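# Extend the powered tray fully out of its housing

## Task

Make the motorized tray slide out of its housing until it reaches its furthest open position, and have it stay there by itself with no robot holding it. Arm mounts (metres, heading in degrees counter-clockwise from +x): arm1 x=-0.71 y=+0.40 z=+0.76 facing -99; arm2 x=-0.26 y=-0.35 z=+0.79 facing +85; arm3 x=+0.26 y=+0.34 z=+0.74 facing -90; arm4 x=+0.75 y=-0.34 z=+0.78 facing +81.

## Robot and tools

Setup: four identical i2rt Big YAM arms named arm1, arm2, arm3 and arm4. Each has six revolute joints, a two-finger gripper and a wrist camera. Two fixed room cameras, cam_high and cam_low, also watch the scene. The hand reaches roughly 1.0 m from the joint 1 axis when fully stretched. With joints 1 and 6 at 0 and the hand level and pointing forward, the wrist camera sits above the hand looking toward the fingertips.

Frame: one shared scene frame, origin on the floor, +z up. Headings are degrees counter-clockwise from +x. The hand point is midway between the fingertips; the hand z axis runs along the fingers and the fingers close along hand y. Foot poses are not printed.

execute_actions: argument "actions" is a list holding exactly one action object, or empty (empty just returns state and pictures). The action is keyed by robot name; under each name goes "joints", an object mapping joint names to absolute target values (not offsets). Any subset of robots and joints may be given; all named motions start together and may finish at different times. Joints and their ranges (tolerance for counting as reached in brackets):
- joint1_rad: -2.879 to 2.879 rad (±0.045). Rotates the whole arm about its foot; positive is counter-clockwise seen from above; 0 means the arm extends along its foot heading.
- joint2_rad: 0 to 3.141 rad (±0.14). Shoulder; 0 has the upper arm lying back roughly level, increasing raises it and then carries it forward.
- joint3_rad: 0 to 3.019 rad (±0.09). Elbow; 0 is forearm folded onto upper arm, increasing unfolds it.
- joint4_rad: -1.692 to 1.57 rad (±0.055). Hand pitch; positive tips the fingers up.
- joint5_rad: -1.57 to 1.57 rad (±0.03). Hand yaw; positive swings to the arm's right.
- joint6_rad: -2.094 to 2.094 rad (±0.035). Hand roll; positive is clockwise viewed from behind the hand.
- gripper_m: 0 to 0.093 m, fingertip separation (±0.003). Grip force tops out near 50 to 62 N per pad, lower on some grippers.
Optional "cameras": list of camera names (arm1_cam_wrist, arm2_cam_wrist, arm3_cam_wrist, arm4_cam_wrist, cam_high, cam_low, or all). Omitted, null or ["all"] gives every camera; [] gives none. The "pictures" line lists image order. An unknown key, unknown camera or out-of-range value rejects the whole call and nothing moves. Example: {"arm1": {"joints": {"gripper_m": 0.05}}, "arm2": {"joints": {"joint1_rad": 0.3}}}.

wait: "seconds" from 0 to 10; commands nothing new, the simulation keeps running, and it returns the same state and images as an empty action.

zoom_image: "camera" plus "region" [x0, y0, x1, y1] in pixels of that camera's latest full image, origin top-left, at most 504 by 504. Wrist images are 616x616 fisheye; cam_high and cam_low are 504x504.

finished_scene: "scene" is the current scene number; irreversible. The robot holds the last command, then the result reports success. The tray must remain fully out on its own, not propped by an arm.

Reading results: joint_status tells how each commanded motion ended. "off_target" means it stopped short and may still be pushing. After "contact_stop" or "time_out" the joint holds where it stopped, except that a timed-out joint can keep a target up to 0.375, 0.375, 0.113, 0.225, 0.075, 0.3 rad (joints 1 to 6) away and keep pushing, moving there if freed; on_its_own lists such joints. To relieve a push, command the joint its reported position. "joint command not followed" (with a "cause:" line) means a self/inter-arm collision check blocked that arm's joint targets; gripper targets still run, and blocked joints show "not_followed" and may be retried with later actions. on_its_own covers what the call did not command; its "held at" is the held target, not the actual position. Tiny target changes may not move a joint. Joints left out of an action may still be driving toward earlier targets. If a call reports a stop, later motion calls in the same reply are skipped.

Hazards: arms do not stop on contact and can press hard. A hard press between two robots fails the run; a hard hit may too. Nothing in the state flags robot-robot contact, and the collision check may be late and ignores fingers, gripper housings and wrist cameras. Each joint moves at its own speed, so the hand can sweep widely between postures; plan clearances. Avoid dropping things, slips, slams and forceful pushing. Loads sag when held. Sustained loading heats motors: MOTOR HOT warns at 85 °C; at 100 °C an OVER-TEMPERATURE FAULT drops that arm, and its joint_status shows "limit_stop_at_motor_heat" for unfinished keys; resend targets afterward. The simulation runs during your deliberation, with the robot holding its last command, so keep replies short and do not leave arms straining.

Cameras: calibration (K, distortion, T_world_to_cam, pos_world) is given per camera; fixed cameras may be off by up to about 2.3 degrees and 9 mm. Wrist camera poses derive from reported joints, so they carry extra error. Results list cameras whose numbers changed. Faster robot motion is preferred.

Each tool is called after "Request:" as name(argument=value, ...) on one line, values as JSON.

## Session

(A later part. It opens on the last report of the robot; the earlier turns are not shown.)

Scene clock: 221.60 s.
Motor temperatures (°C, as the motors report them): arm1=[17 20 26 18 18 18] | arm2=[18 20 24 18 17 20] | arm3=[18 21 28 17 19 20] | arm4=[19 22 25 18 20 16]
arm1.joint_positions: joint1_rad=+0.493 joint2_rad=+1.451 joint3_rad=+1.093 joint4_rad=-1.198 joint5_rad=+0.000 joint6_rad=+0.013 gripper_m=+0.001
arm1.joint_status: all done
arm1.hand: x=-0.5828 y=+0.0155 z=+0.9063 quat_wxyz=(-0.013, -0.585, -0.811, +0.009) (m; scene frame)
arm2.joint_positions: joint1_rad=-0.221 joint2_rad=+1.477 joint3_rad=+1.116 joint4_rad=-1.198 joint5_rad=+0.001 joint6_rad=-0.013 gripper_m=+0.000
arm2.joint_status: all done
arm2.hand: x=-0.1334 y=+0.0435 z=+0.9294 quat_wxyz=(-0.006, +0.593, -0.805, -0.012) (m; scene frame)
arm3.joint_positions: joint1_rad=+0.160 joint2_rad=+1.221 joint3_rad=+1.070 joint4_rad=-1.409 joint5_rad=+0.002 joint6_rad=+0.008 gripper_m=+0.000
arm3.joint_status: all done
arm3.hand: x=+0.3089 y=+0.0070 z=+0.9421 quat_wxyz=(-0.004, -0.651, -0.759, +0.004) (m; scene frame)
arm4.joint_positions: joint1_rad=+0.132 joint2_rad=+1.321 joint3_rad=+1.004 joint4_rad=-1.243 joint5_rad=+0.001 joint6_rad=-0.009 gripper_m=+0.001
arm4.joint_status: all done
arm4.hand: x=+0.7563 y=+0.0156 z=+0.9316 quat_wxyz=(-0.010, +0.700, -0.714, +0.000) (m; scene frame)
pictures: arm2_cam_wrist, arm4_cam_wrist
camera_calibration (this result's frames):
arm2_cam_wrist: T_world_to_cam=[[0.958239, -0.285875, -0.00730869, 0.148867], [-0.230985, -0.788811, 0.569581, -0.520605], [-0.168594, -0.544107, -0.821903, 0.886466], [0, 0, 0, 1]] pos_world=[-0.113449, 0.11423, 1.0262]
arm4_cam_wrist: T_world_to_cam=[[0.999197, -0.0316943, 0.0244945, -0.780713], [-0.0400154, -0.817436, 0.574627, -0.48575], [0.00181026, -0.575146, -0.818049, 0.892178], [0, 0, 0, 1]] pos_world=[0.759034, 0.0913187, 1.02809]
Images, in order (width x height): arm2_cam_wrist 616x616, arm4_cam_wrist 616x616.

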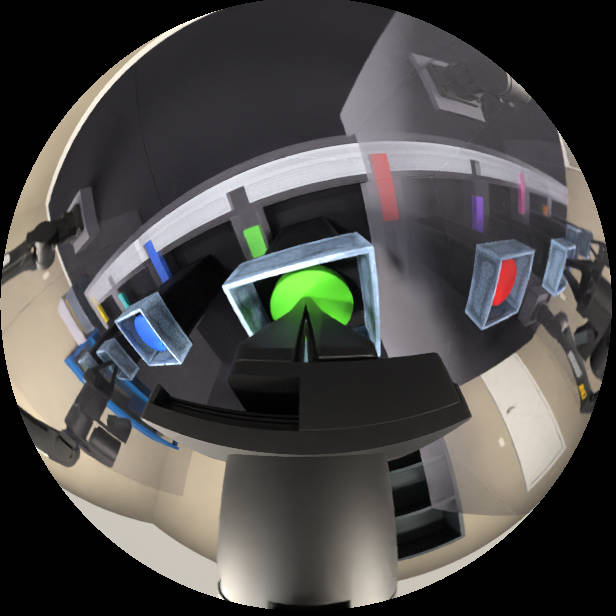

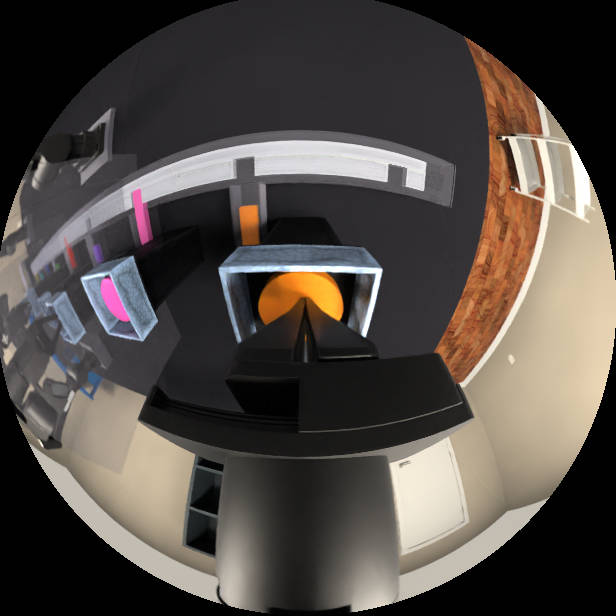

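Waiting is free while at rest; let them bottom out.

Request:
wait(seconds=10)

Request:
wait(seconds=6)

Scene clock: 234.13 s.
Motor temperatures (°C, as the motors report them): arm1=[17 20 26 18 18 18] | arm2=[18 21 24 18 17 20] | arm3=[18 21 28 17 19 20] | arm4=[19 22 25 19 20 16]
arm1.joint_positions: joint1_rad=+0.493 joint2_rad=+1.451 joint3_rad=+1.093 joint4_rad=-1.198 joint5_rad=+0.000 joint6_rad=+0.013 gripper_m=+0.001
arm1.joint_status: all done
arm1.hand: x=-0.5828 y=+0.0155 z=+0.9063 quat_wxyz=(-0.013, -0.585, -0.811, +0.009) (m; scene frame)
arm2.joint_positions: joint1_rad=-0.221 joint2_rad=+1.477 joint3_rad=+1.116 joint4_rad=-1.198 joint5_rad=+0.001 joint6_rad=-0.013 gripper_m=+0.000
arm2.joint_status: all done
arm2.hand: x=-0.1334 y=+0.0435 z=+0.9294 quat_wxyz=(-0.006, +0.593, -0.805, -0.012) (m; scene frame)
arm3.joint_positions: joint1_rad=+0.160 joint2_rad=+1.221 joint3_rad=+1.070 joint4_rad=-1.409 joint5_rad=+0.002 joint6_rad=+0.008 gripper_m=+0.000
arm3.joint_status: all done
arm3.hand: x=+0.3089 y=+0.0070 z=+0.9421 quat_wxyz=(-0.004, -0.651, -0.759, +0.004) (m; scene frame)
arm4.joint_positions: joint1_rad=+0.132 joint2_rad=+1.321 joint3_rad=+1.004 joint4_rad=-1.243 joint5_rad=+0.001 joint6_rad=-0.009 gripper_m=+0.001
arm4.joint_status: all done
arm4.hand: x=+0.7563 y=+0.0156 z=+0.9316 quat_wxyz=(-0.010, +0.700, -0.714, +0.000) (m; scene frame)
wait: 10.00 s; at rest from the start
pictures: arm1_cam_wrist, arm2_cam_wrist, arm3_cam_wrist, arm4_cam_wrist, cam_high, cam_low
camera_calibration (this result's frames):
arm1_cam_wrist: T_world_to_cam=[[-0.946979, -0.321254, 0.00507022, -0.552735], [-0.261515, 0.779858, 0.56871, -0.672839], [-0.186655, 0.537231, -0.822522, 0.747181], [0, 0, 0, 1]] pos_world=[-0.559921, -0.054258, 1.00003]
arm2_cam_wrist: T_world_to_cam=[[0.958239, -0.285875, -0.00730869, 0.148867], [-0.230985, -0.788811, 0.569581, -0.520605], [-0.168594, -0.544107, -0.821903, 0.886466], [0, 0, 0, 1]] pos_world=[-0.113449, 0.11423, 1.0262]
arm3_cam_wrist: T_world_to_cam=[[-0.988462, -0.150887, 0.0132927, 0.291205], [-0.115428, 0.80717, 0.578925, -0.512358], [-0.0980816, 0.57071, -0.815273, 0.919992], [0, 0, 0, 1]] pos_world=[0.31894, -0.0675507, 1.04279]
arm4_cam_wrist: T_world_to_cam=[[0.999197, -0.0316943, 0.0244945, -0.780713], [-0.0400154, -0.817436, 0.574627, -0.48575], [0.00181026, -0.575146, -0.818049, 0.892178], [0, 0, 0, 1]] pos_world=[0.759034, 0.0913187, 1.02809]
Images, in order (width x height): arm1_cam_wrist 616x616, arm2_cam_wrist 616x616, arm3_cam_wrist 616x616, arm4_cam_wrist 616x616, cam_high 504x504, cam_low 504x504.

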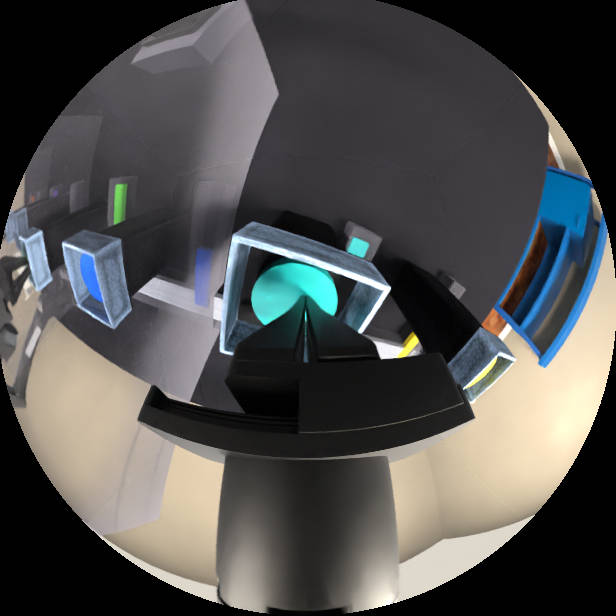

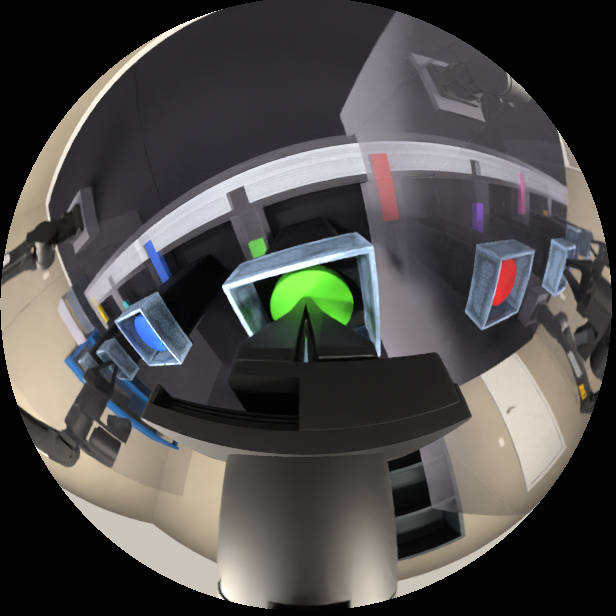

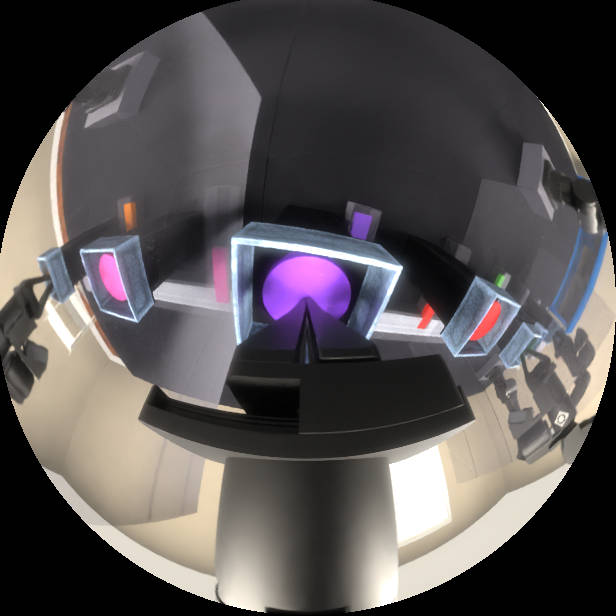

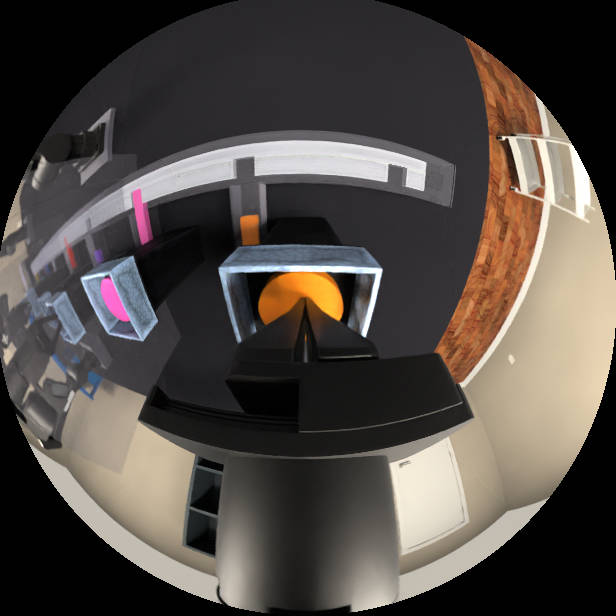

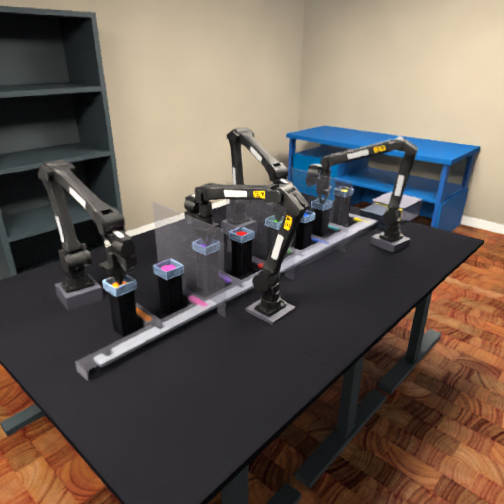

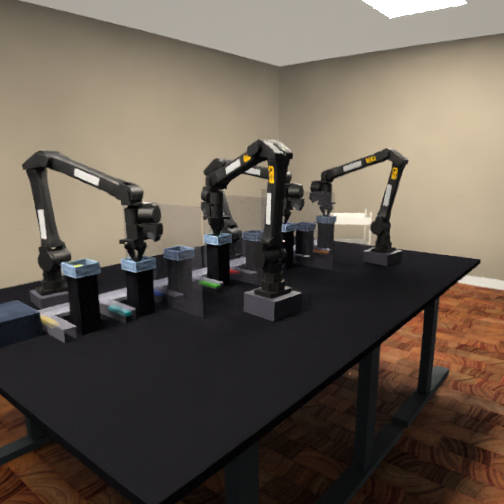

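Scene clock: 240.13 s.
Motor temperatures (°C, as the motors report them): arm1=[17 20 26 18 18 18] | arm2=[18 21 24 18 17 20] | arm3=[18 21 28 17 19 20] | arm4=[19 22 25 19 20 16]
arm1.joint_positions: joint1_rad=+0.493 joint2_rad=+1.451 joint3_rad=+1.093 joint4_rad=-1.198 joint5_rad=+0.000 joint6_rad=+0.013 gripper_m=+0.001
arm1.joint_status: all done
arm1.hand: x=-0.5828 y=+0.0155 z=+0.9063 quat_wxyz=(-0.013, -0.585, -0.811, +0.009) (m; scene frame)
arm2.joint_positions: joint1_rad=-0.221 joint2_rad=+1.477 joint3_rad=+1.116 joint4_rad=-1.198 joint5_rad=+0.001 joint6_rad=-0.013 gripper_m=+0.000
arm2.joint_status: all done
arm2.hand: x=-0.1334 y=+0.0435 z=+0.9294 quat_wxyz=(-0.006, +0.593, -0.805, -0.012) (m; scene frame)
arm3.joint_positions: joint1_rad=+0.160 joint2_rad=+1.221 joint3_rad=+1.070 joint4_rad=-1.409 joint5_rad=+0.002 joint6_rad=+0.008 gripper_m=+0.000
arm3.joint_status: all done
arm3.hand: x=+0.3089 y=+0.0070 z=+0.9421 quat_wxyz=(-0.004, -0.651, -0.759, +0.004) (m; scene frame)
arm4.joint_positions: joint1_rad=+0.132 joint2_rad=+1.321 joint3_rad=+1.004 joint4_rad=-1.243 joint5_rad=+0.001 joint6_rad=-0.009 gripper_m=+0.001
arm4.joint_status: all done
arm4.hand: x=+0.7563 y=+0.0156 z=+0.9316 quat_wxyz=(-0.010, +0.700, -0.714, +0.000) (m; scene frame)
wait: 6.00 s; at rest by 0.27 s
pictures: arm1_cam_wrist, arm2_cam_wrist, arm3_cam_wrist, arm4_cam_wrist, cam_high, cam_low
camera_calibration (this result's frames):
arm1_cam_wrist: T_world_to_cam=[[-0.946979, -0.321254, 0.00507022, -0.552735], [-0.261515, 0.779858, 0.56871, -0.672839], [-0.186655, 0.537231, -0.822522, 0.747181], [0, 0, 0, 1]] pos_world=[-0.559921, -0.054258, 1.00003]
arm2_cam_wrist: T_world_to_cam=[[0.958239, -0.285875, -0.00730869, 0.148867], [-0.230985, -0.788811, 0.569581, -0.520605], [-0.168594, -0.544107, -0.821903, 0.886466], [0, 0, 0, 1]] pos_world=[-0.113449, 0.11423, 1.0262]
arm3_cam_wrist: T_world_to_cam=[[-0.988462, -0.150887, 0.0132927, 0.291205], [-0.115428, 0.80717, 0.578925, -0.512358], [-0.0980816, 0.57071, -0.815273, 0.919992], [0, 0, 0, 1]] pos_world=[0.31894, -0.0675507, 1.04279]
arm4_cam_wrist: T_world_to_cam=[[0.999197, -0.0316943, 0.0244945, -0.780713], [-0.0400154, -0.817436, 0.574627, -0.48575], [0.00181026, -0.575146, -0.818049, 0.892178], [0, 0, 0, 1]] pos_world=[0.759034, 0.0913187, 1.02809]
Images, in order (width x height): arm1_cam_wrist 616x616, arm2_cam_wrist 616x616, arm3_cam_wrist 616x616, arm4_cam_wrist 616x616, cam_high 504x504, cam_low 504x504.

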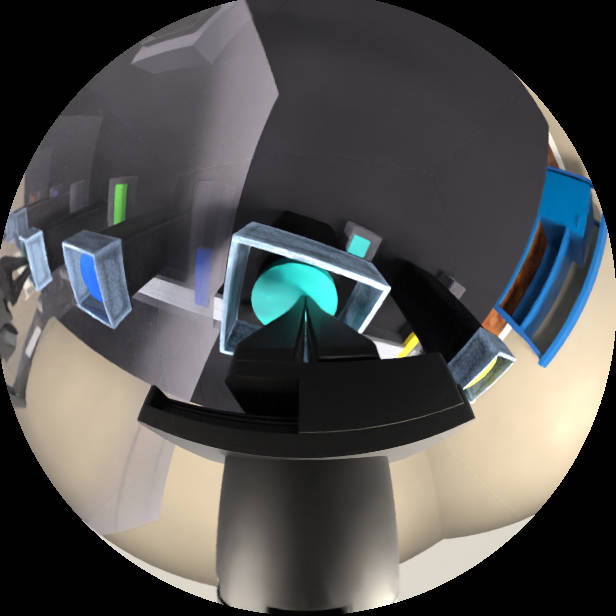

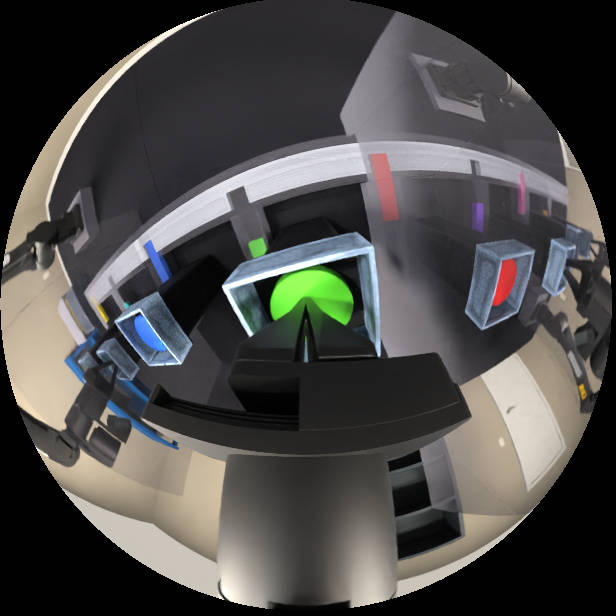

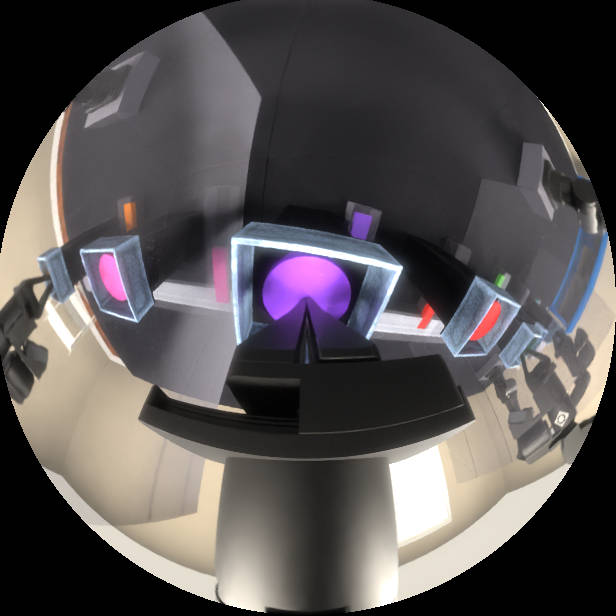

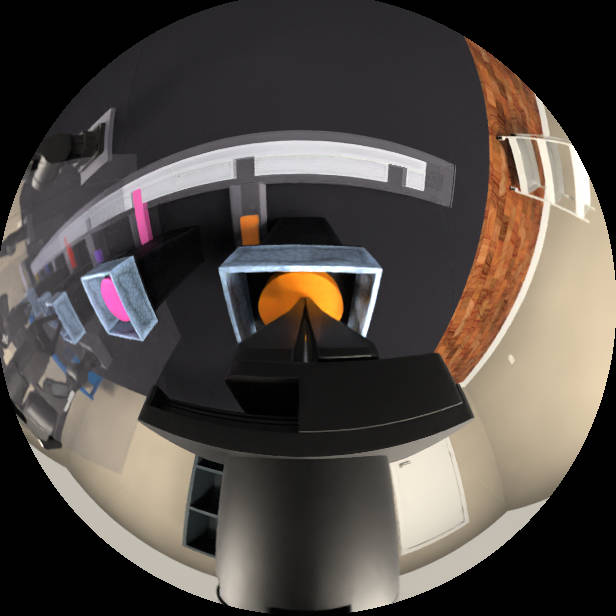

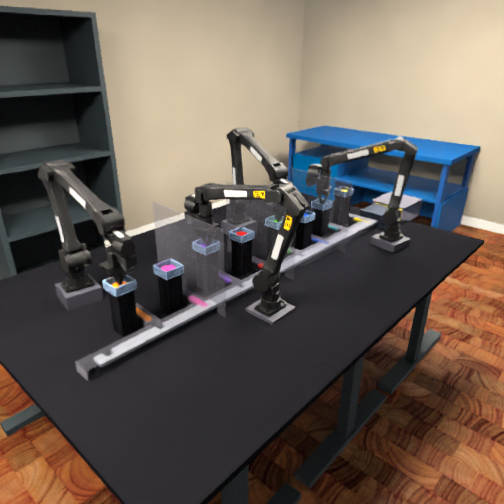

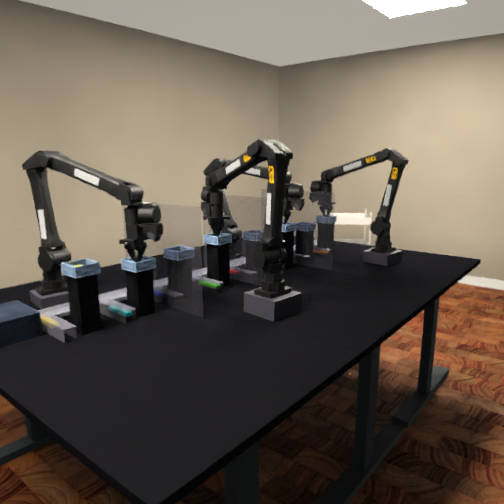

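Request:
execute_actions(actions=[{"arm1":{"joints":{"joint2_rad":1.372,"joint3_rad":1.255,"joint4_rad":-1.44}},"arm2":{"joints":{"joint2_rad":1.414,"joint3_rad":1.215,"joint4_rad":-1.36}},"arm3":{"joints":{"joint2_rad":1.215,"joint3_rad":1.235,"joint4_rad":-1.58}},"arm4":{"joints":{"joint2_rad":1.29,"joint3_rad":1.15,"joint4_rad":-1.42}}}], cameras=[])

Request:
execute_actions(actions=[{"arm1":{"joints":{"joint1_rad":-0.06}},"arm2":{"joints":{"joint1_rad":0.31}},"arm3":{"joints":{"joint1_rad":-0.497,"joint2_rad":1.325,"joint3_rad":1.295,"joint4_rad":-1.52}},"arm4":{"joints":{"joint1_rad":0.662,"joint2_rad":1.465,"joint3_rad":1.285,"joint4_rad":-1.37}}}], cameras=["arm1_cam_wrist","arm2_cam_wrist","arm3_cam_wrist","arm4_cam_wrist"])

Request:
execute_actions(actions=[{"arm1":{"joints":{"joint2_rad":1.421,"joint3_rad":1.095,"joint4_rad":-1.24}},"arm2":{"joints":{"joint2_rad":1.504,"joint3_rad":1.035,"joint4_rad":-1.10}},"arm3":{"joints":{"joint2_rad":1.372,"joint3_rad":1.095,"joint4_rad":-1.29}},"arm4":{"joints":{"joint2_rad":1.548,"joint3_rad":1.108,"joint4_rad":-1.126}}}], cameras=["arm1_cam_wrist","arm2_cam_wrist","arm3_cam_wrist","arm4_cam_wrist"])

Scene clock: 255.53 s.
Motor temperatures (°C, as the motors report them): arm1=[17 20 26 18 18 18] | arm2=[18 21 25 18 17 20] | arm3=[18 21 28 17 19 20] | arm4=[19 22 26 19 20 16]
arm1.joint_positions: joint1_rad=+0.493 joint2_rad=+1.356 joint3_rad=+1.231 joint4_rad=-1.429 joint5_rad=+0.000 joint6_rad=+0.013 gripper_m=+0.001
arm1.joint_status: all done
arm1.hand: x=-0.5881 y=+0.0307 z=+0.9928 quat_wxyz=(-0.014, -0.585, -0.811, +0.010) (m; scene frame)
arm2.joint_positions: joint1_rad=-0.221 joint2_rad=+1.400 joint3_rad=+1.182 joint4_rad=-1.347 joint5_rad=+0.001 joint6_rad=-0.013 gripper_m=+0.000
arm2.joint_status: all done
arm2.hand: x=-0.1377 y=+0.0278 z=+0.9829 quat_wxyz=(-0.004, +0.594, -0.805, -0.010) (m; scene frame)
arm3.joint_positions: joint1_rad=+0.160 joint2_rad=+1.214 joint3_rad=+1.197 joint4_rad=-1.569 joint5_rad=+0.002 joint6_rad=+0.008 gripper_m=+0.000
arm3.joint_status: all done
arm3.hand: x=+0.3081 y=+0.0118 z=+0.9924 quat_wxyz=(+0.006, -0.651, -0.759, -0.004) (m; scene frame)
arm4.joint_positions: joint1_rad=+0.132 joint2_rad=+1.292 joint3_rad=+1.106 joint4_rad=-1.410 joint5_rad=+0.001 joint6_rad=-0.009 gripper_m=+0.001
arm4.joint_status: all done
arm4.hand: x=+0.7555 y=+0.0079 z=+0.9788 quat_wxyz=(+0.004, +0.700, -0.714, +0.013) (m; scene frame)
pictures: none
No camera images: the call's "cameras" was empty. Leave "cameras" out to get every camera's image.

Scene clock: 256.77 s.
Motor temperatures (°C, as the motors report them): arm1=[17 20 26 18 18 18] | arm2=[18 21 25 18 17 20] | arm3=[18 21 29 17 19 20] | arm4=[19 22 26 19 20 16]
arm1.joint_positions: joint1_rad=-0.065 joint2_rad=+1.358 joint3_rad=+1.231 joint4_rad=-1.429 joint5_rad=+0.000 joint6_rad=+0.013 gripper_m=+0.001
arm1.joint_status: all done
arm1.hand: x=-0.8032 y=+0.0190 z=+0.9912 quat_wxyz=(-0.013, -0.786, -0.618, +0.009) (m; scene frame)
arm2.joint_positions: joint1_rad=+0.318 joint2_rad=+1.400 joint3_rad=+1.182 joint4_rad=-1.347 joint5_rad=+0.000 joint6_rad=-0.012 gripper_m=+0.000
arm2.joint_status: all done
arm2.hand: x=-0.3497 y=+0.0373 z=+0.9848 quat_wxyz=(-0.005, +0.786, -0.618, -0.010) (m; scene frame)
arm3.joint_positions: joint1_rad=-0.502 joint2_rad=+1.334 joint3_rad=+1.259 joint4_rad=-1.527 joint5_rad=+0.001 joint6_rad=+0.007 gripper_m=+0.000
arm3.joint_status: all done
arm3.hand: x=+0.0764 y=+0.0123 z=+0.9761 quat_wxyz=(+0.008, -0.862, -0.507, -0.013) (m; scene frame)
arm4.joint_positions: joint1_rad=+0.671 joint2_rad=+1.473 joint3_rad=+1.249 joint4_rad=-1.372 joint5_rad=+0.000 joint6_rad=-0.008 gripper_m=+0.001
arm4.joint_status: all done
arm4.hand: x=+0.5409 y=+0.0217 z=+0.9630 quat_wxyz=(+0.002, +0.864, -0.502, +0.016) (m; scene frame)
pictures: arm1_cam_wrist, arm2_cam_wrist, arm3_cam_wrist, arm4_cam_wrist
camera_calibration (this result's frames):
arm1_cam_wrist: T_world_to_cam=[[-0.97335, 0.229294, -0.00373542, -0.783676], [0.186208, 0.799748, 0.570727, -0.424245], [0.133852, 0.554822, -0.821131, 1.02968], [0, 0, 0, 1]] pos_world=[-0.821618, -0.0523058, 1.0847]
arm2_cam_wrist: T_world_to_cam=[[0.969327, 0.245776, -0.000230322, 0.331924], [0.201966, -0.796008, 0.570596, -0.456293], [0.140055, -0.553141, -0.821231, 0.999724], [0, 0, 0, 1]] pos_world=[-0.369604, 0.108196, 1.08144]
arm3_cam_wrist: T_world_to_cam=[[-0.873116, 0.487341, 0.0129367, 0.0454339], [0.392443, 0.686858, 0.611731, -0.632526], [0.289236, 0.539189, -0.79096, 0.869023], [0, 0, 0, 1]] pos_world=[0.0365464, -0.0562542, 1.07371]
arm4_cam_wrist: T_world_to_cam=[[0.873923, 0.485498, 0.0234575, -0.508521], [0.372481, -0.699929, 0.609391, -0.766582], [0.312277, -0.523824, -0.792522, 0.72811], [0, 0, 0, 1]] pos_world=[0.502573, 0.0917346, 1.05612]
Images, in order (width x height): arm1_cam_wrist 616x616, arm2_cam_wrist 616x616, arm3_cam_wrist 616x616, arm4_cam_wrist 616x616.

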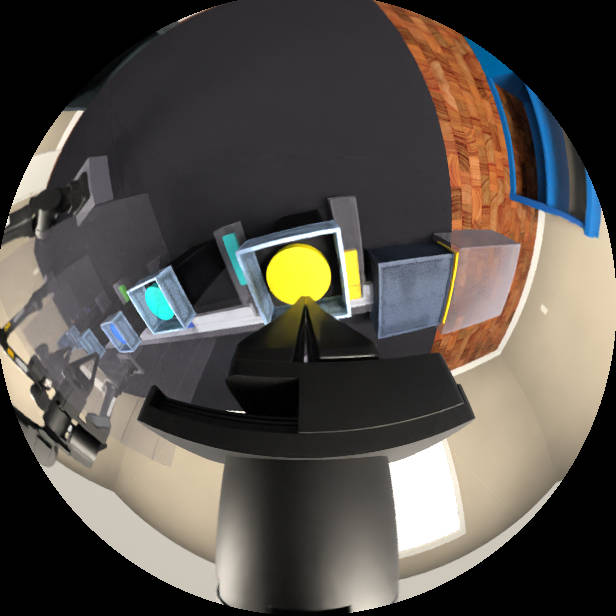

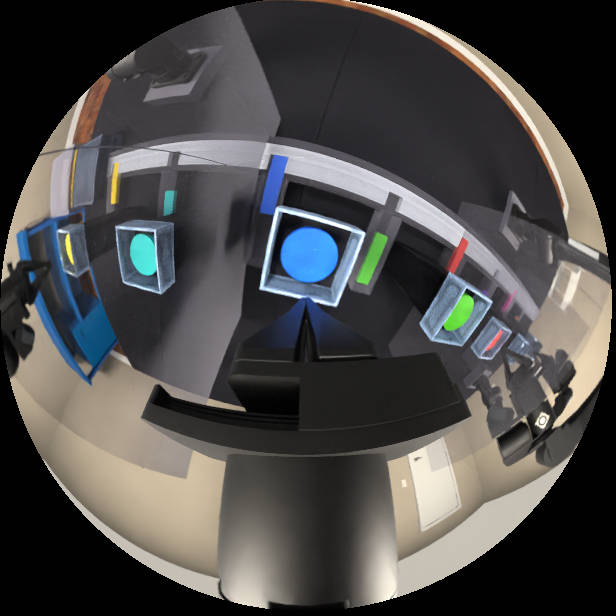

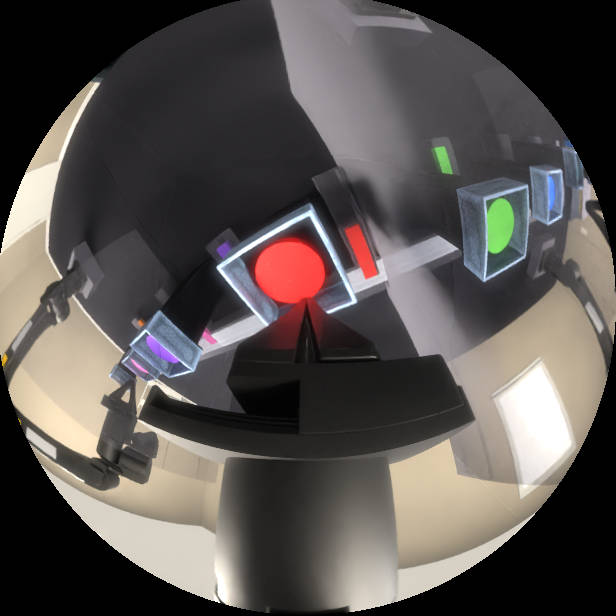

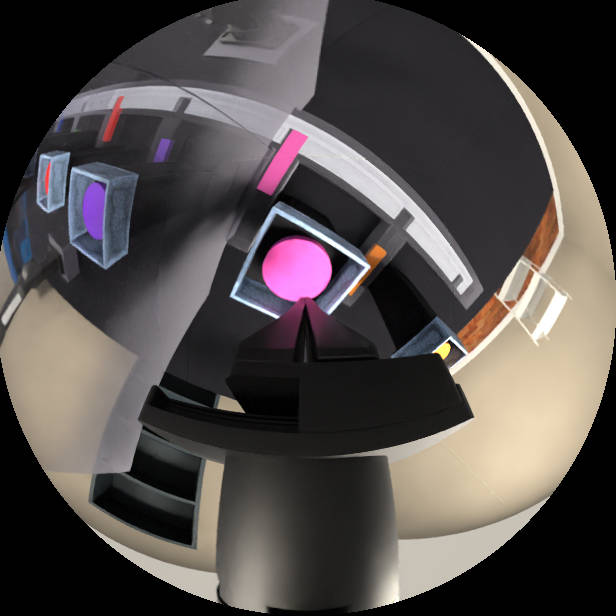

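Scene clock: 257.77 s.
Motor temperatures (°C, as the motors report them): arm1=[17 20 26 18 18 18] | arm2=[18 21 25 18 17 20] | arm3=[18 21 28 17 19 20] | arm4=[19 22 26 19 20 16]
arm1.joint_positions: joint1_rad=-0.065 joint2_rad=+1.393 joint3_rad=+1.111 joint4_rad=-1.272 joint5_rad=+0.000 joint6_rad=+0.013 gripper_m=+0.001
arm1.joint_status: all done
arm1.hand: x=-0.8032 y=+0.0163 z=+0.9332 quat_wxyz=(-0.013, -0.786, -0.618, +0.009) (m; scene frame)
arm2.joint_positions: joint1_rad=+0.318 joint2_rad=+1.480 joint3_rad=+1.047 joint4_rad=-1.128 joint5_rad=+0.000 joint6_rad=-0.012 gripper_m=+0.000
arm2.joint_status: all done
arm2.hand: x=-0.3516 y=+0.0441 z=+0.9060 quat_wxyz=(-0.007, +0.786, -0.618, -0.012) (m; scene frame)
arm3.joint_positions: joint1_rad=-0.502 joint2_rad=+1.331 joint3_rad=+1.127 joint4_rad=-1.327 joint5_rad=+0.001 joint6_rad=+0.007 gripper_m=+0.000
arm3.joint_status: all done
arm3.hand: x=+0.0720 y=+0.0043 z=+0.9268 quat_wxyz=(-0.010, -0.862, -0.507, +0.017) (m; scene frame)
arm4.joint_positions: joint1_rad=+0.671 joint2_rad=+1.501 joint3_rad=+1.139 joint4_rad=-1.163 joint5_rad=+0.000 joint6_rad=-0.008 gripper_m=+0.001
arm4.joint_status: all done
arm4.hand: x=+0.5351 y=+0.0331 z=+0.9117 quat_wxyz=(-0.016, +0.864, -0.502, -0.015) (m; scene frame)
pictures: arm1_cam_wrist, arm2_cam_wrist, arm3_cam_wrist, arm4_cam_wrist
camera_calibration (this result's frames):
arm1_cam_wrist: T_world_to_cam=[[-0.973349, 0.2293, -0.00374359, -0.783319], [0.186361, 0.800382, 0.569787, -0.388045], [0.133648, 0.553904, -0.821784, 0.983949], [0, 0, 0, 1]] pos_world=[-0.821629, -0.0548144, 1.02676]
arm2_cam_wrist: T_world_to_cam=[[0.969334, 0.245746, 0.000252922, 0.331604], [0.202314, -0.7986, 0.566839, -0.401883], [0.139501, -0.549405, -0.823828, 0.941073], [0, 0, 0, 1]] pos_world=[-0.371409, 0.114596, 1.003]
arm3_cam_wrist: T_world_to_cam=[[-0.872698, 0.488106, 0.0122837, 0.0467268], [0.411776, 0.72224, 0.555706, -0.544728], [0.262372, 0.490022, -0.831288, 0.875156], [0, 0, 0, 1]] pos_world=[0.0354684, -0.0582279, 1.02964]
arm4_cam_wrist: T_world_to_cam=[[0.874491, 0.484503, 0.0228392, -0.507555], [0.393034, -0.735417, 0.551984, -0.682664], [0.284235, -0.473729, -0.833542, 0.745906], [0, 0, 0, 1]] pos_world=[0.500151, 0.0972266, 1.01016]
Images, in order (width x height): arm1_cam_wrist 616x616, arm2_cam_wrist 616x616, arm3_cam_wrist 616x616, arm4_cam_wrist 616x616.

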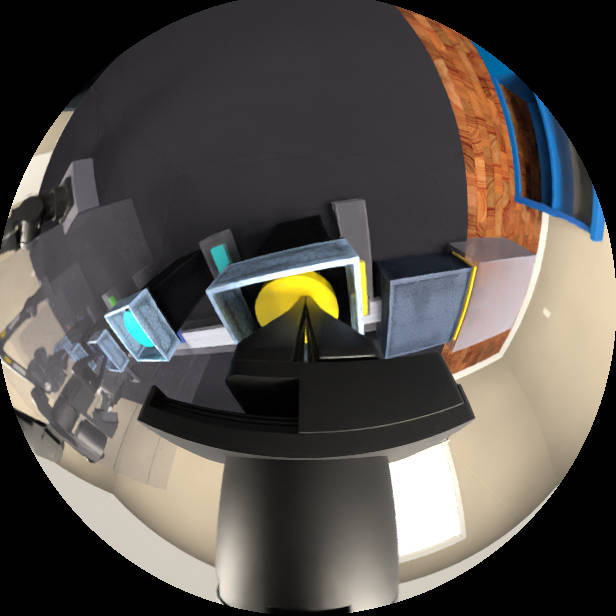

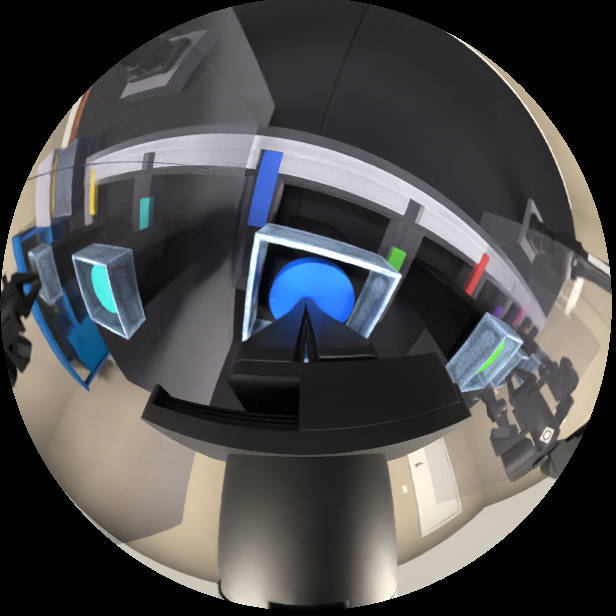

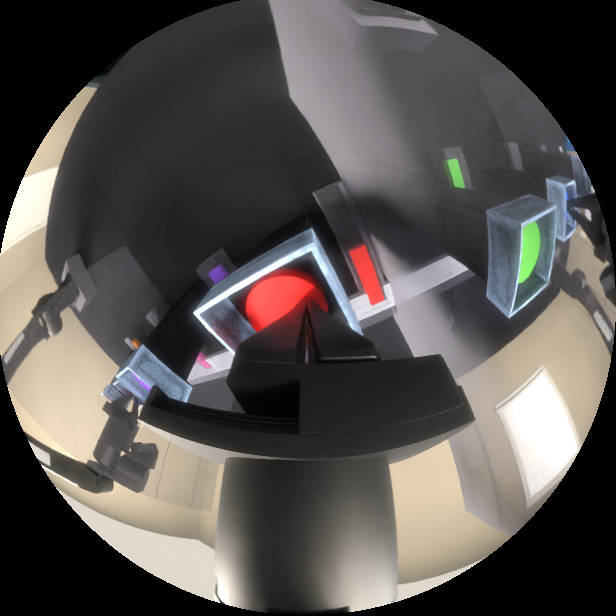

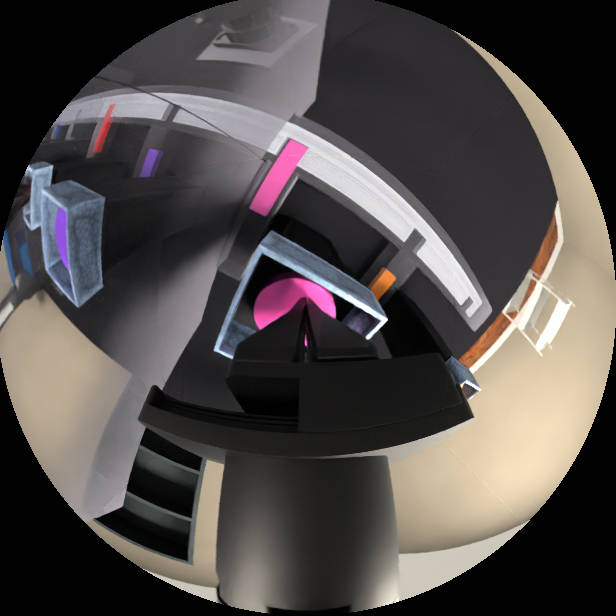

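Request:
wait(seconds=10)

Request:
wait(seconds=8)

Scene clock: 269.90 s.
Motor temperatures (°C, as the motors report them): arm1=[17 20 26 18 18 18] | arm2=[18 21 25 18 17 20] | arm3=[18 21 28 17 19 20] | arm4=[19 22 25 19 20 16]
arm1.joint_positions: joint1_rad=-0.065 joint2_rad=+1.393 joint3_rad=+1.111 joint4_rad=-1.272 joint5_rad=+0.000 joint6_rad=+0.013 gripper_m=+0.001
arm1.joint_status: all done
arm1.hand: x=-0.8032 y=+0.0163 z=+0.9332 quat_wxyz=(-0.013, -0.786, -0.618, +0.009) (m; scene frame)
arm2.joint_positions: joint1_rad=+0.318 joint2_rad=+1.480 joint3_rad=+1.047 joint4_rad=-1.128 joint5_rad=+0.000 joint6_rad=-0.012 gripper_m=+0.000
arm2.joint_status: all done
arm2.hand: x=-0.3516 y=+0.0441 z=+0.9060 quat_wxyz=(-0.007, +0.786, -0.618, -0.012) (m; scene frame)
arm3.joint_positions: joint1_rad=-0.502 joint2_rad=+1.331 joint3_rad=+1.127 joint4_rad=-1.327 joint5_rad=+0.001 joint6_rad=+0.007 gripper_m=+0.000
arm3.joint_status: all done
arm3.hand: x=+0.0720 y=+0.0043 z=+0.9268 quat_wxyz=(-0.010, -0.862, -0.507, +0.017) (m; scene frame)
arm4.joint_positions: joint1_rad=+0.671 joint2_rad=+1.501 joint3_rad=+1.139 joint4_rad=-1.163 joint5_rad=+0.000 joint6_rad=-0.008 gripper_m=+0.001
arm4.joint_status: all done
arm4.hand: x=+0.5351 y=+0.0331 z=+0.9117 quat_wxyz=(-0.016, +0.864, -0.502, -0.015) (m; scene frame)
wait: 10.00 s; at rest from the start
pictures: arm1_cam_wrist, arm2_cam_wrist, arm3_cam_wrist, arm4_cam_wrist, cam_high, cam_low
camera_calibration (this result's frames):
arm1_cam_wrist: T_world_to_cam=[[-0.973349, 0.2293, -0.00374359, -0.783319], [0.186361, 0.800382, 0.569787, -0.388045], [0.133648, 0.553904, -0.821784, 0.983949], [0, 0, 0, 1]] pos_world=[-0.821629, -0.0548144, 1.02676]
arm2_cam_wrist: T_world_to_cam=[[0.969334, 0.245746, 0.000252922, 0.331604], [0.202314, -0.7986, 0.566839, -0.401883], [0.139501, -0.549405, -0.823828, 0.941073], [0, 0, 0, 1]] pos_world=[-0.371409, 0.114596, 1.003]
arm3_cam_wrist: T_world_to_cam=[[-0.872698, 0.488106, 0.0122837, 0.0467268], [0.411776, 0.72224, 0.555706, -0.544728], [0.262372, 0.490022, -0.831288, 0.875156], [0, 0, 0, 1]] pos_world=[0.0354684, -0.0582279, 1.02964]
arm4_cam_wrist: T_world_to_cam=[[0.874491, 0.484503, 0.0228392, -0.507555], [0.393034, -0.735417, 0.551984, -0.682664], [0.284235, -0.473729, -0.833542, 0.745906], [0, 0, 0, 1]] pos_world=[0.500151, 0.0972266, 1.01016]
Images, in order (width x height): arm1_cam_wrist 616x616, arm2_cam_wrist 616x616, arm3_cam_wrist 616x616, arm4_cam_wrist 616x616, cam_high 504x504, cam_low 504x504.

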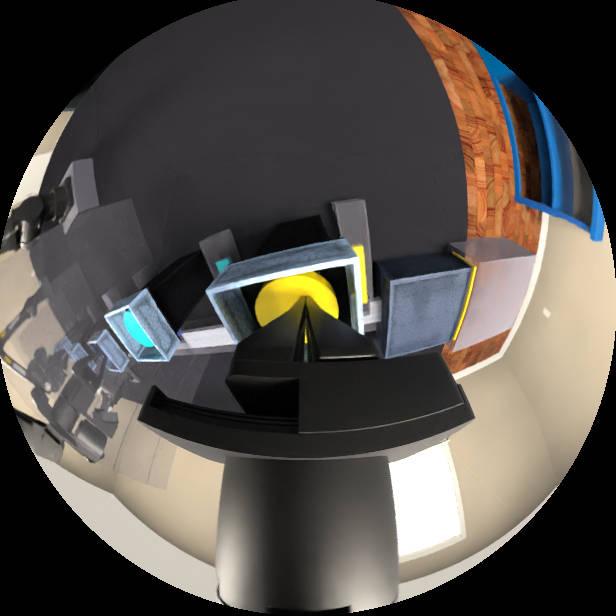

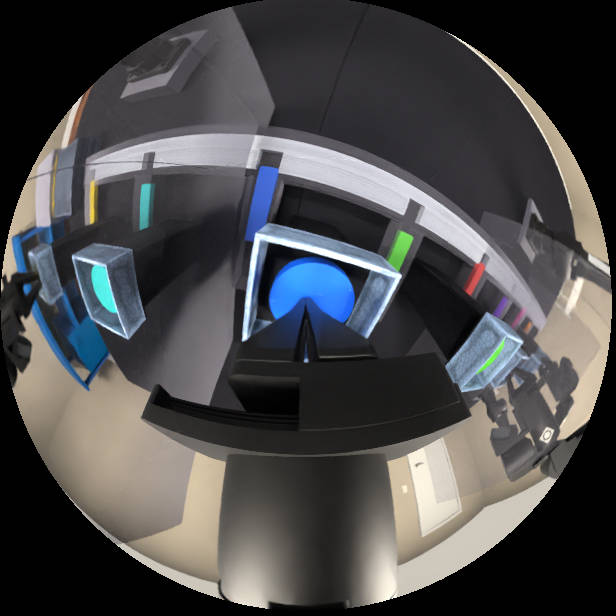

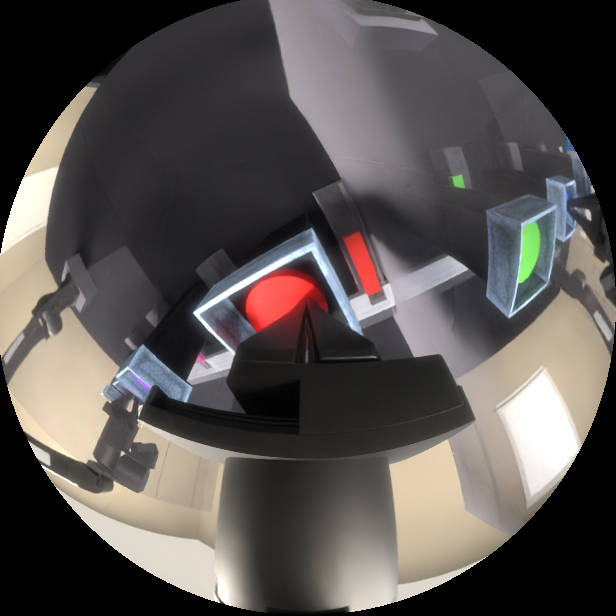

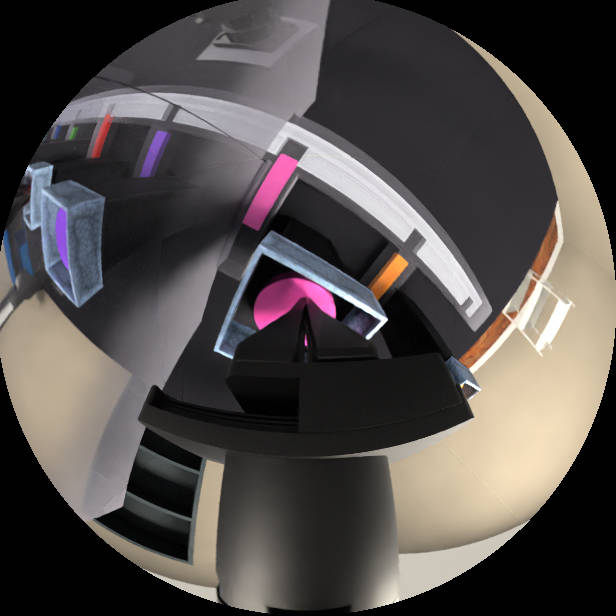

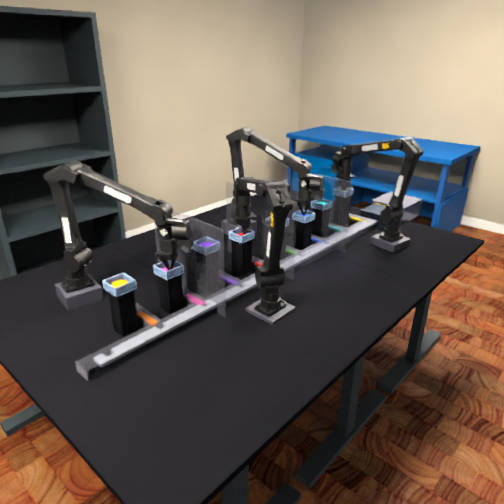

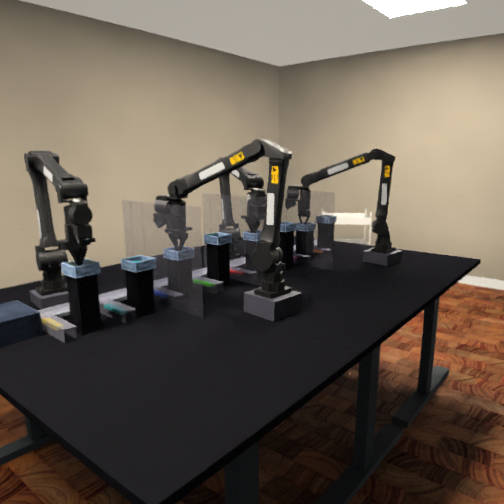

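Scene clock: 277.90 s.
Motor temperatures (°C, as the motors report them): arm1=[17 20 26 18 18 18] | arm2=[18 21 25 18 17 20] | arm3=[18 21 27 17 19 20] | arm4=[19 22 25 19 20 16]
arm1.joint_positions: joint1_rad=-0.065 joint2_rad=+1.393 joint3_rad=+1.111 joint4_rad=-1.272 joint5_rad=+0.000 joint6_rad=+0.013 gripper_m=+0.001
arm1.joint_status: all done
arm1.hand: x=-0.8032 y=+0.0163 z=+0.9332 quat_wxyz=(-0.013, -0.786, -0.618, +0.009) (m; scene frame)
arm2.joint_positions: joint1_rad=+0.318 joint2_rad=+1.480 joint3_rad=+1.047 joint4_rad=-1.128 joint5_rad=+0.000 joint6_rad=-0.012 gripper_m=+0.000
arm2.joint_status: all done
arm2.hand: x=-0.3516 y=+0.0441 z=+0.9060 quat_wxyz=(-0.007, +0.786, -0.618, -0.012) (m; scene frame)
arm3.joint_positions: joint1_rad=-0.502 joint2_rad=+1.331 joint3_rad=+1.127 joint4_rad=-1.327 joint5_rad=+0.001 joint6_rad=+0.007 gripper_m=+0.000
arm3.joint_status: all done
arm3.hand: x=+0.0720 y=+0.0043 z=+0.9268 quat_wxyz=(-0.010, -0.862, -0.507, +0.017) (m; scene frame)
arm4.joint_positions: joint1_rad=+0.671 joint2_rad=+1.501 joint3_rad=+1.139 joint4_rad=-1.163 joint5_rad=+0.000 joint6_rad=-0.008 gripper_m=+0.001
arm4.joint_status: all done
arm4.hand: x=+0.5351 y=+0.0331 z=+0.9117 quat_wxyz=(-0.016, +0.864, -0.502, -0.015) (m; scene frame)
wait: 8.00 s; at rest by 0.27 s
pictures: arm1_cam_wrist, arm2_cam_wrist, arm3_cam_wrist, arm4_cam_wrist, cam_high, cam_low
camera_calibration (this result's frames):
arm1_cam_wrist: T_world_to_cam=[[-0.973349, 0.2293, -0.00374359, -0.783319], [0.186361, 0.800382, 0.569787, -0.388045], [0.133648, 0.553904, -0.821784, 0.983949], [0, 0, 0, 1]] pos_world=[-0.821629, -0.0548144, 1.02676]
arm2_cam_wrist: T_world_to_cam=[[0.969334, 0.245746, 0.000252922, 0.331604], [0.202314, -0.7986, 0.566839, -0.401883], [0.139501, -0.549405, -0.823828, 0.941073], [0, 0, 0, 1]] pos_world=[-0.371409, 0.114596, 1.003]
arm3_cam_wrist: T_world_to_cam=[[-0.872698, 0.488106, 0.0122837, 0.0467268], [0.411776, 0.72224, 0.555706, -0.544728], [0.262372, 0.490022, -0.831288, 0.875156], [0, 0, 0, 1]] pos_world=[0.0354684, -0.0582279, 1.02964]
arm4_cam_wrist: T_world_to_cam=[[0.874491, 0.484503, 0.0228392, -0.507555], [0.393034, -0.735417, 0.551984, -0.682664], [0.284235, -0.473729, -0.833542, 0.745906], [0, 0, 0, 1]] pos_world=[0.500151, 0.0972266, 1.01016]
Images, in order (width x height): arm1_cam_wrist 616x616, arm2_cam_wrist 616x616, arm3_cam_wrist 616x616, arm4_cam_wrist 616x616, cam_high 504x504, cam_low 504x504.

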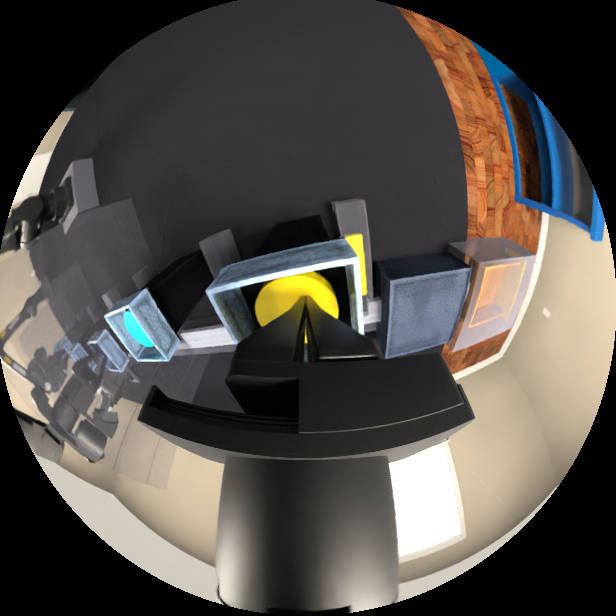

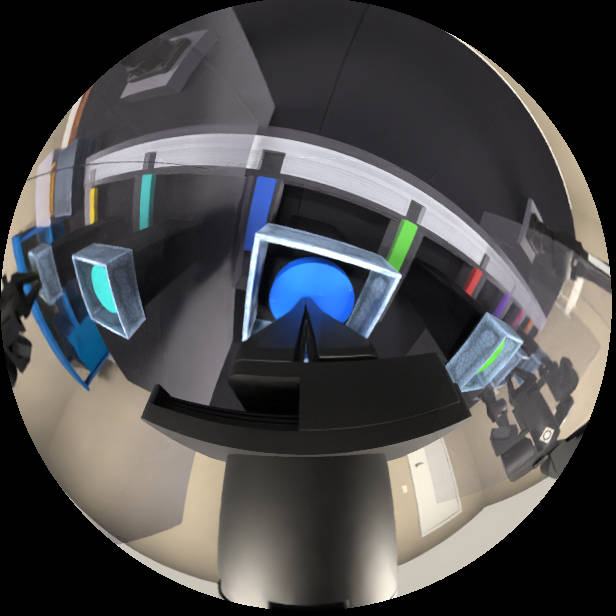

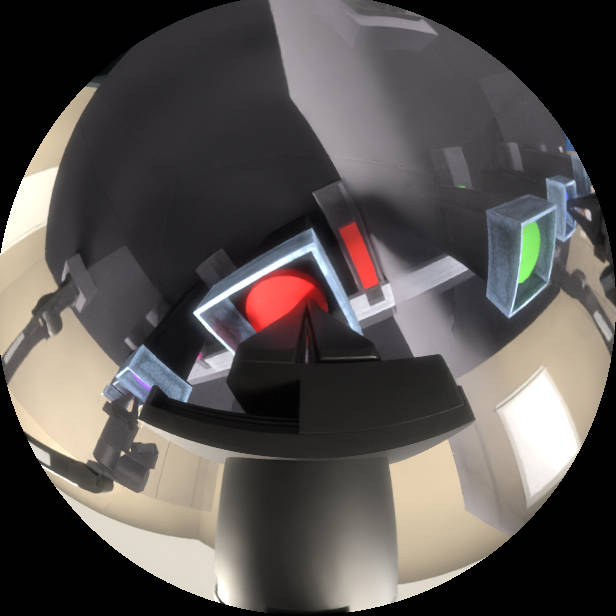

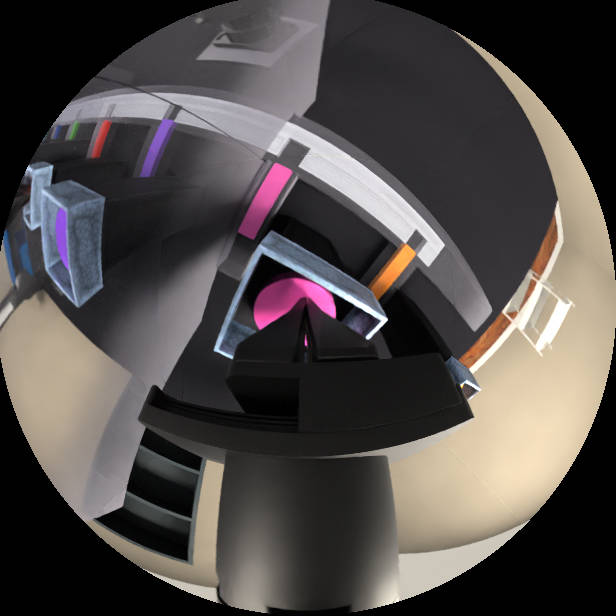

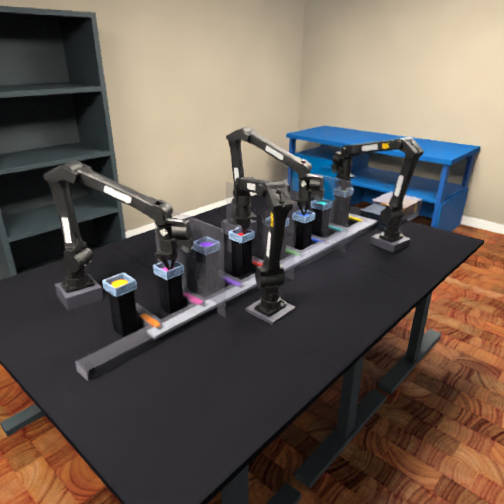

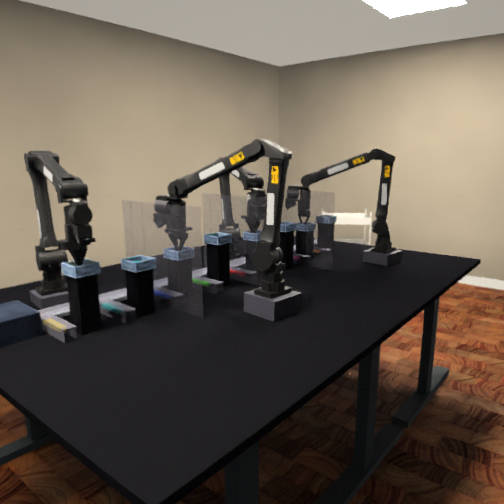

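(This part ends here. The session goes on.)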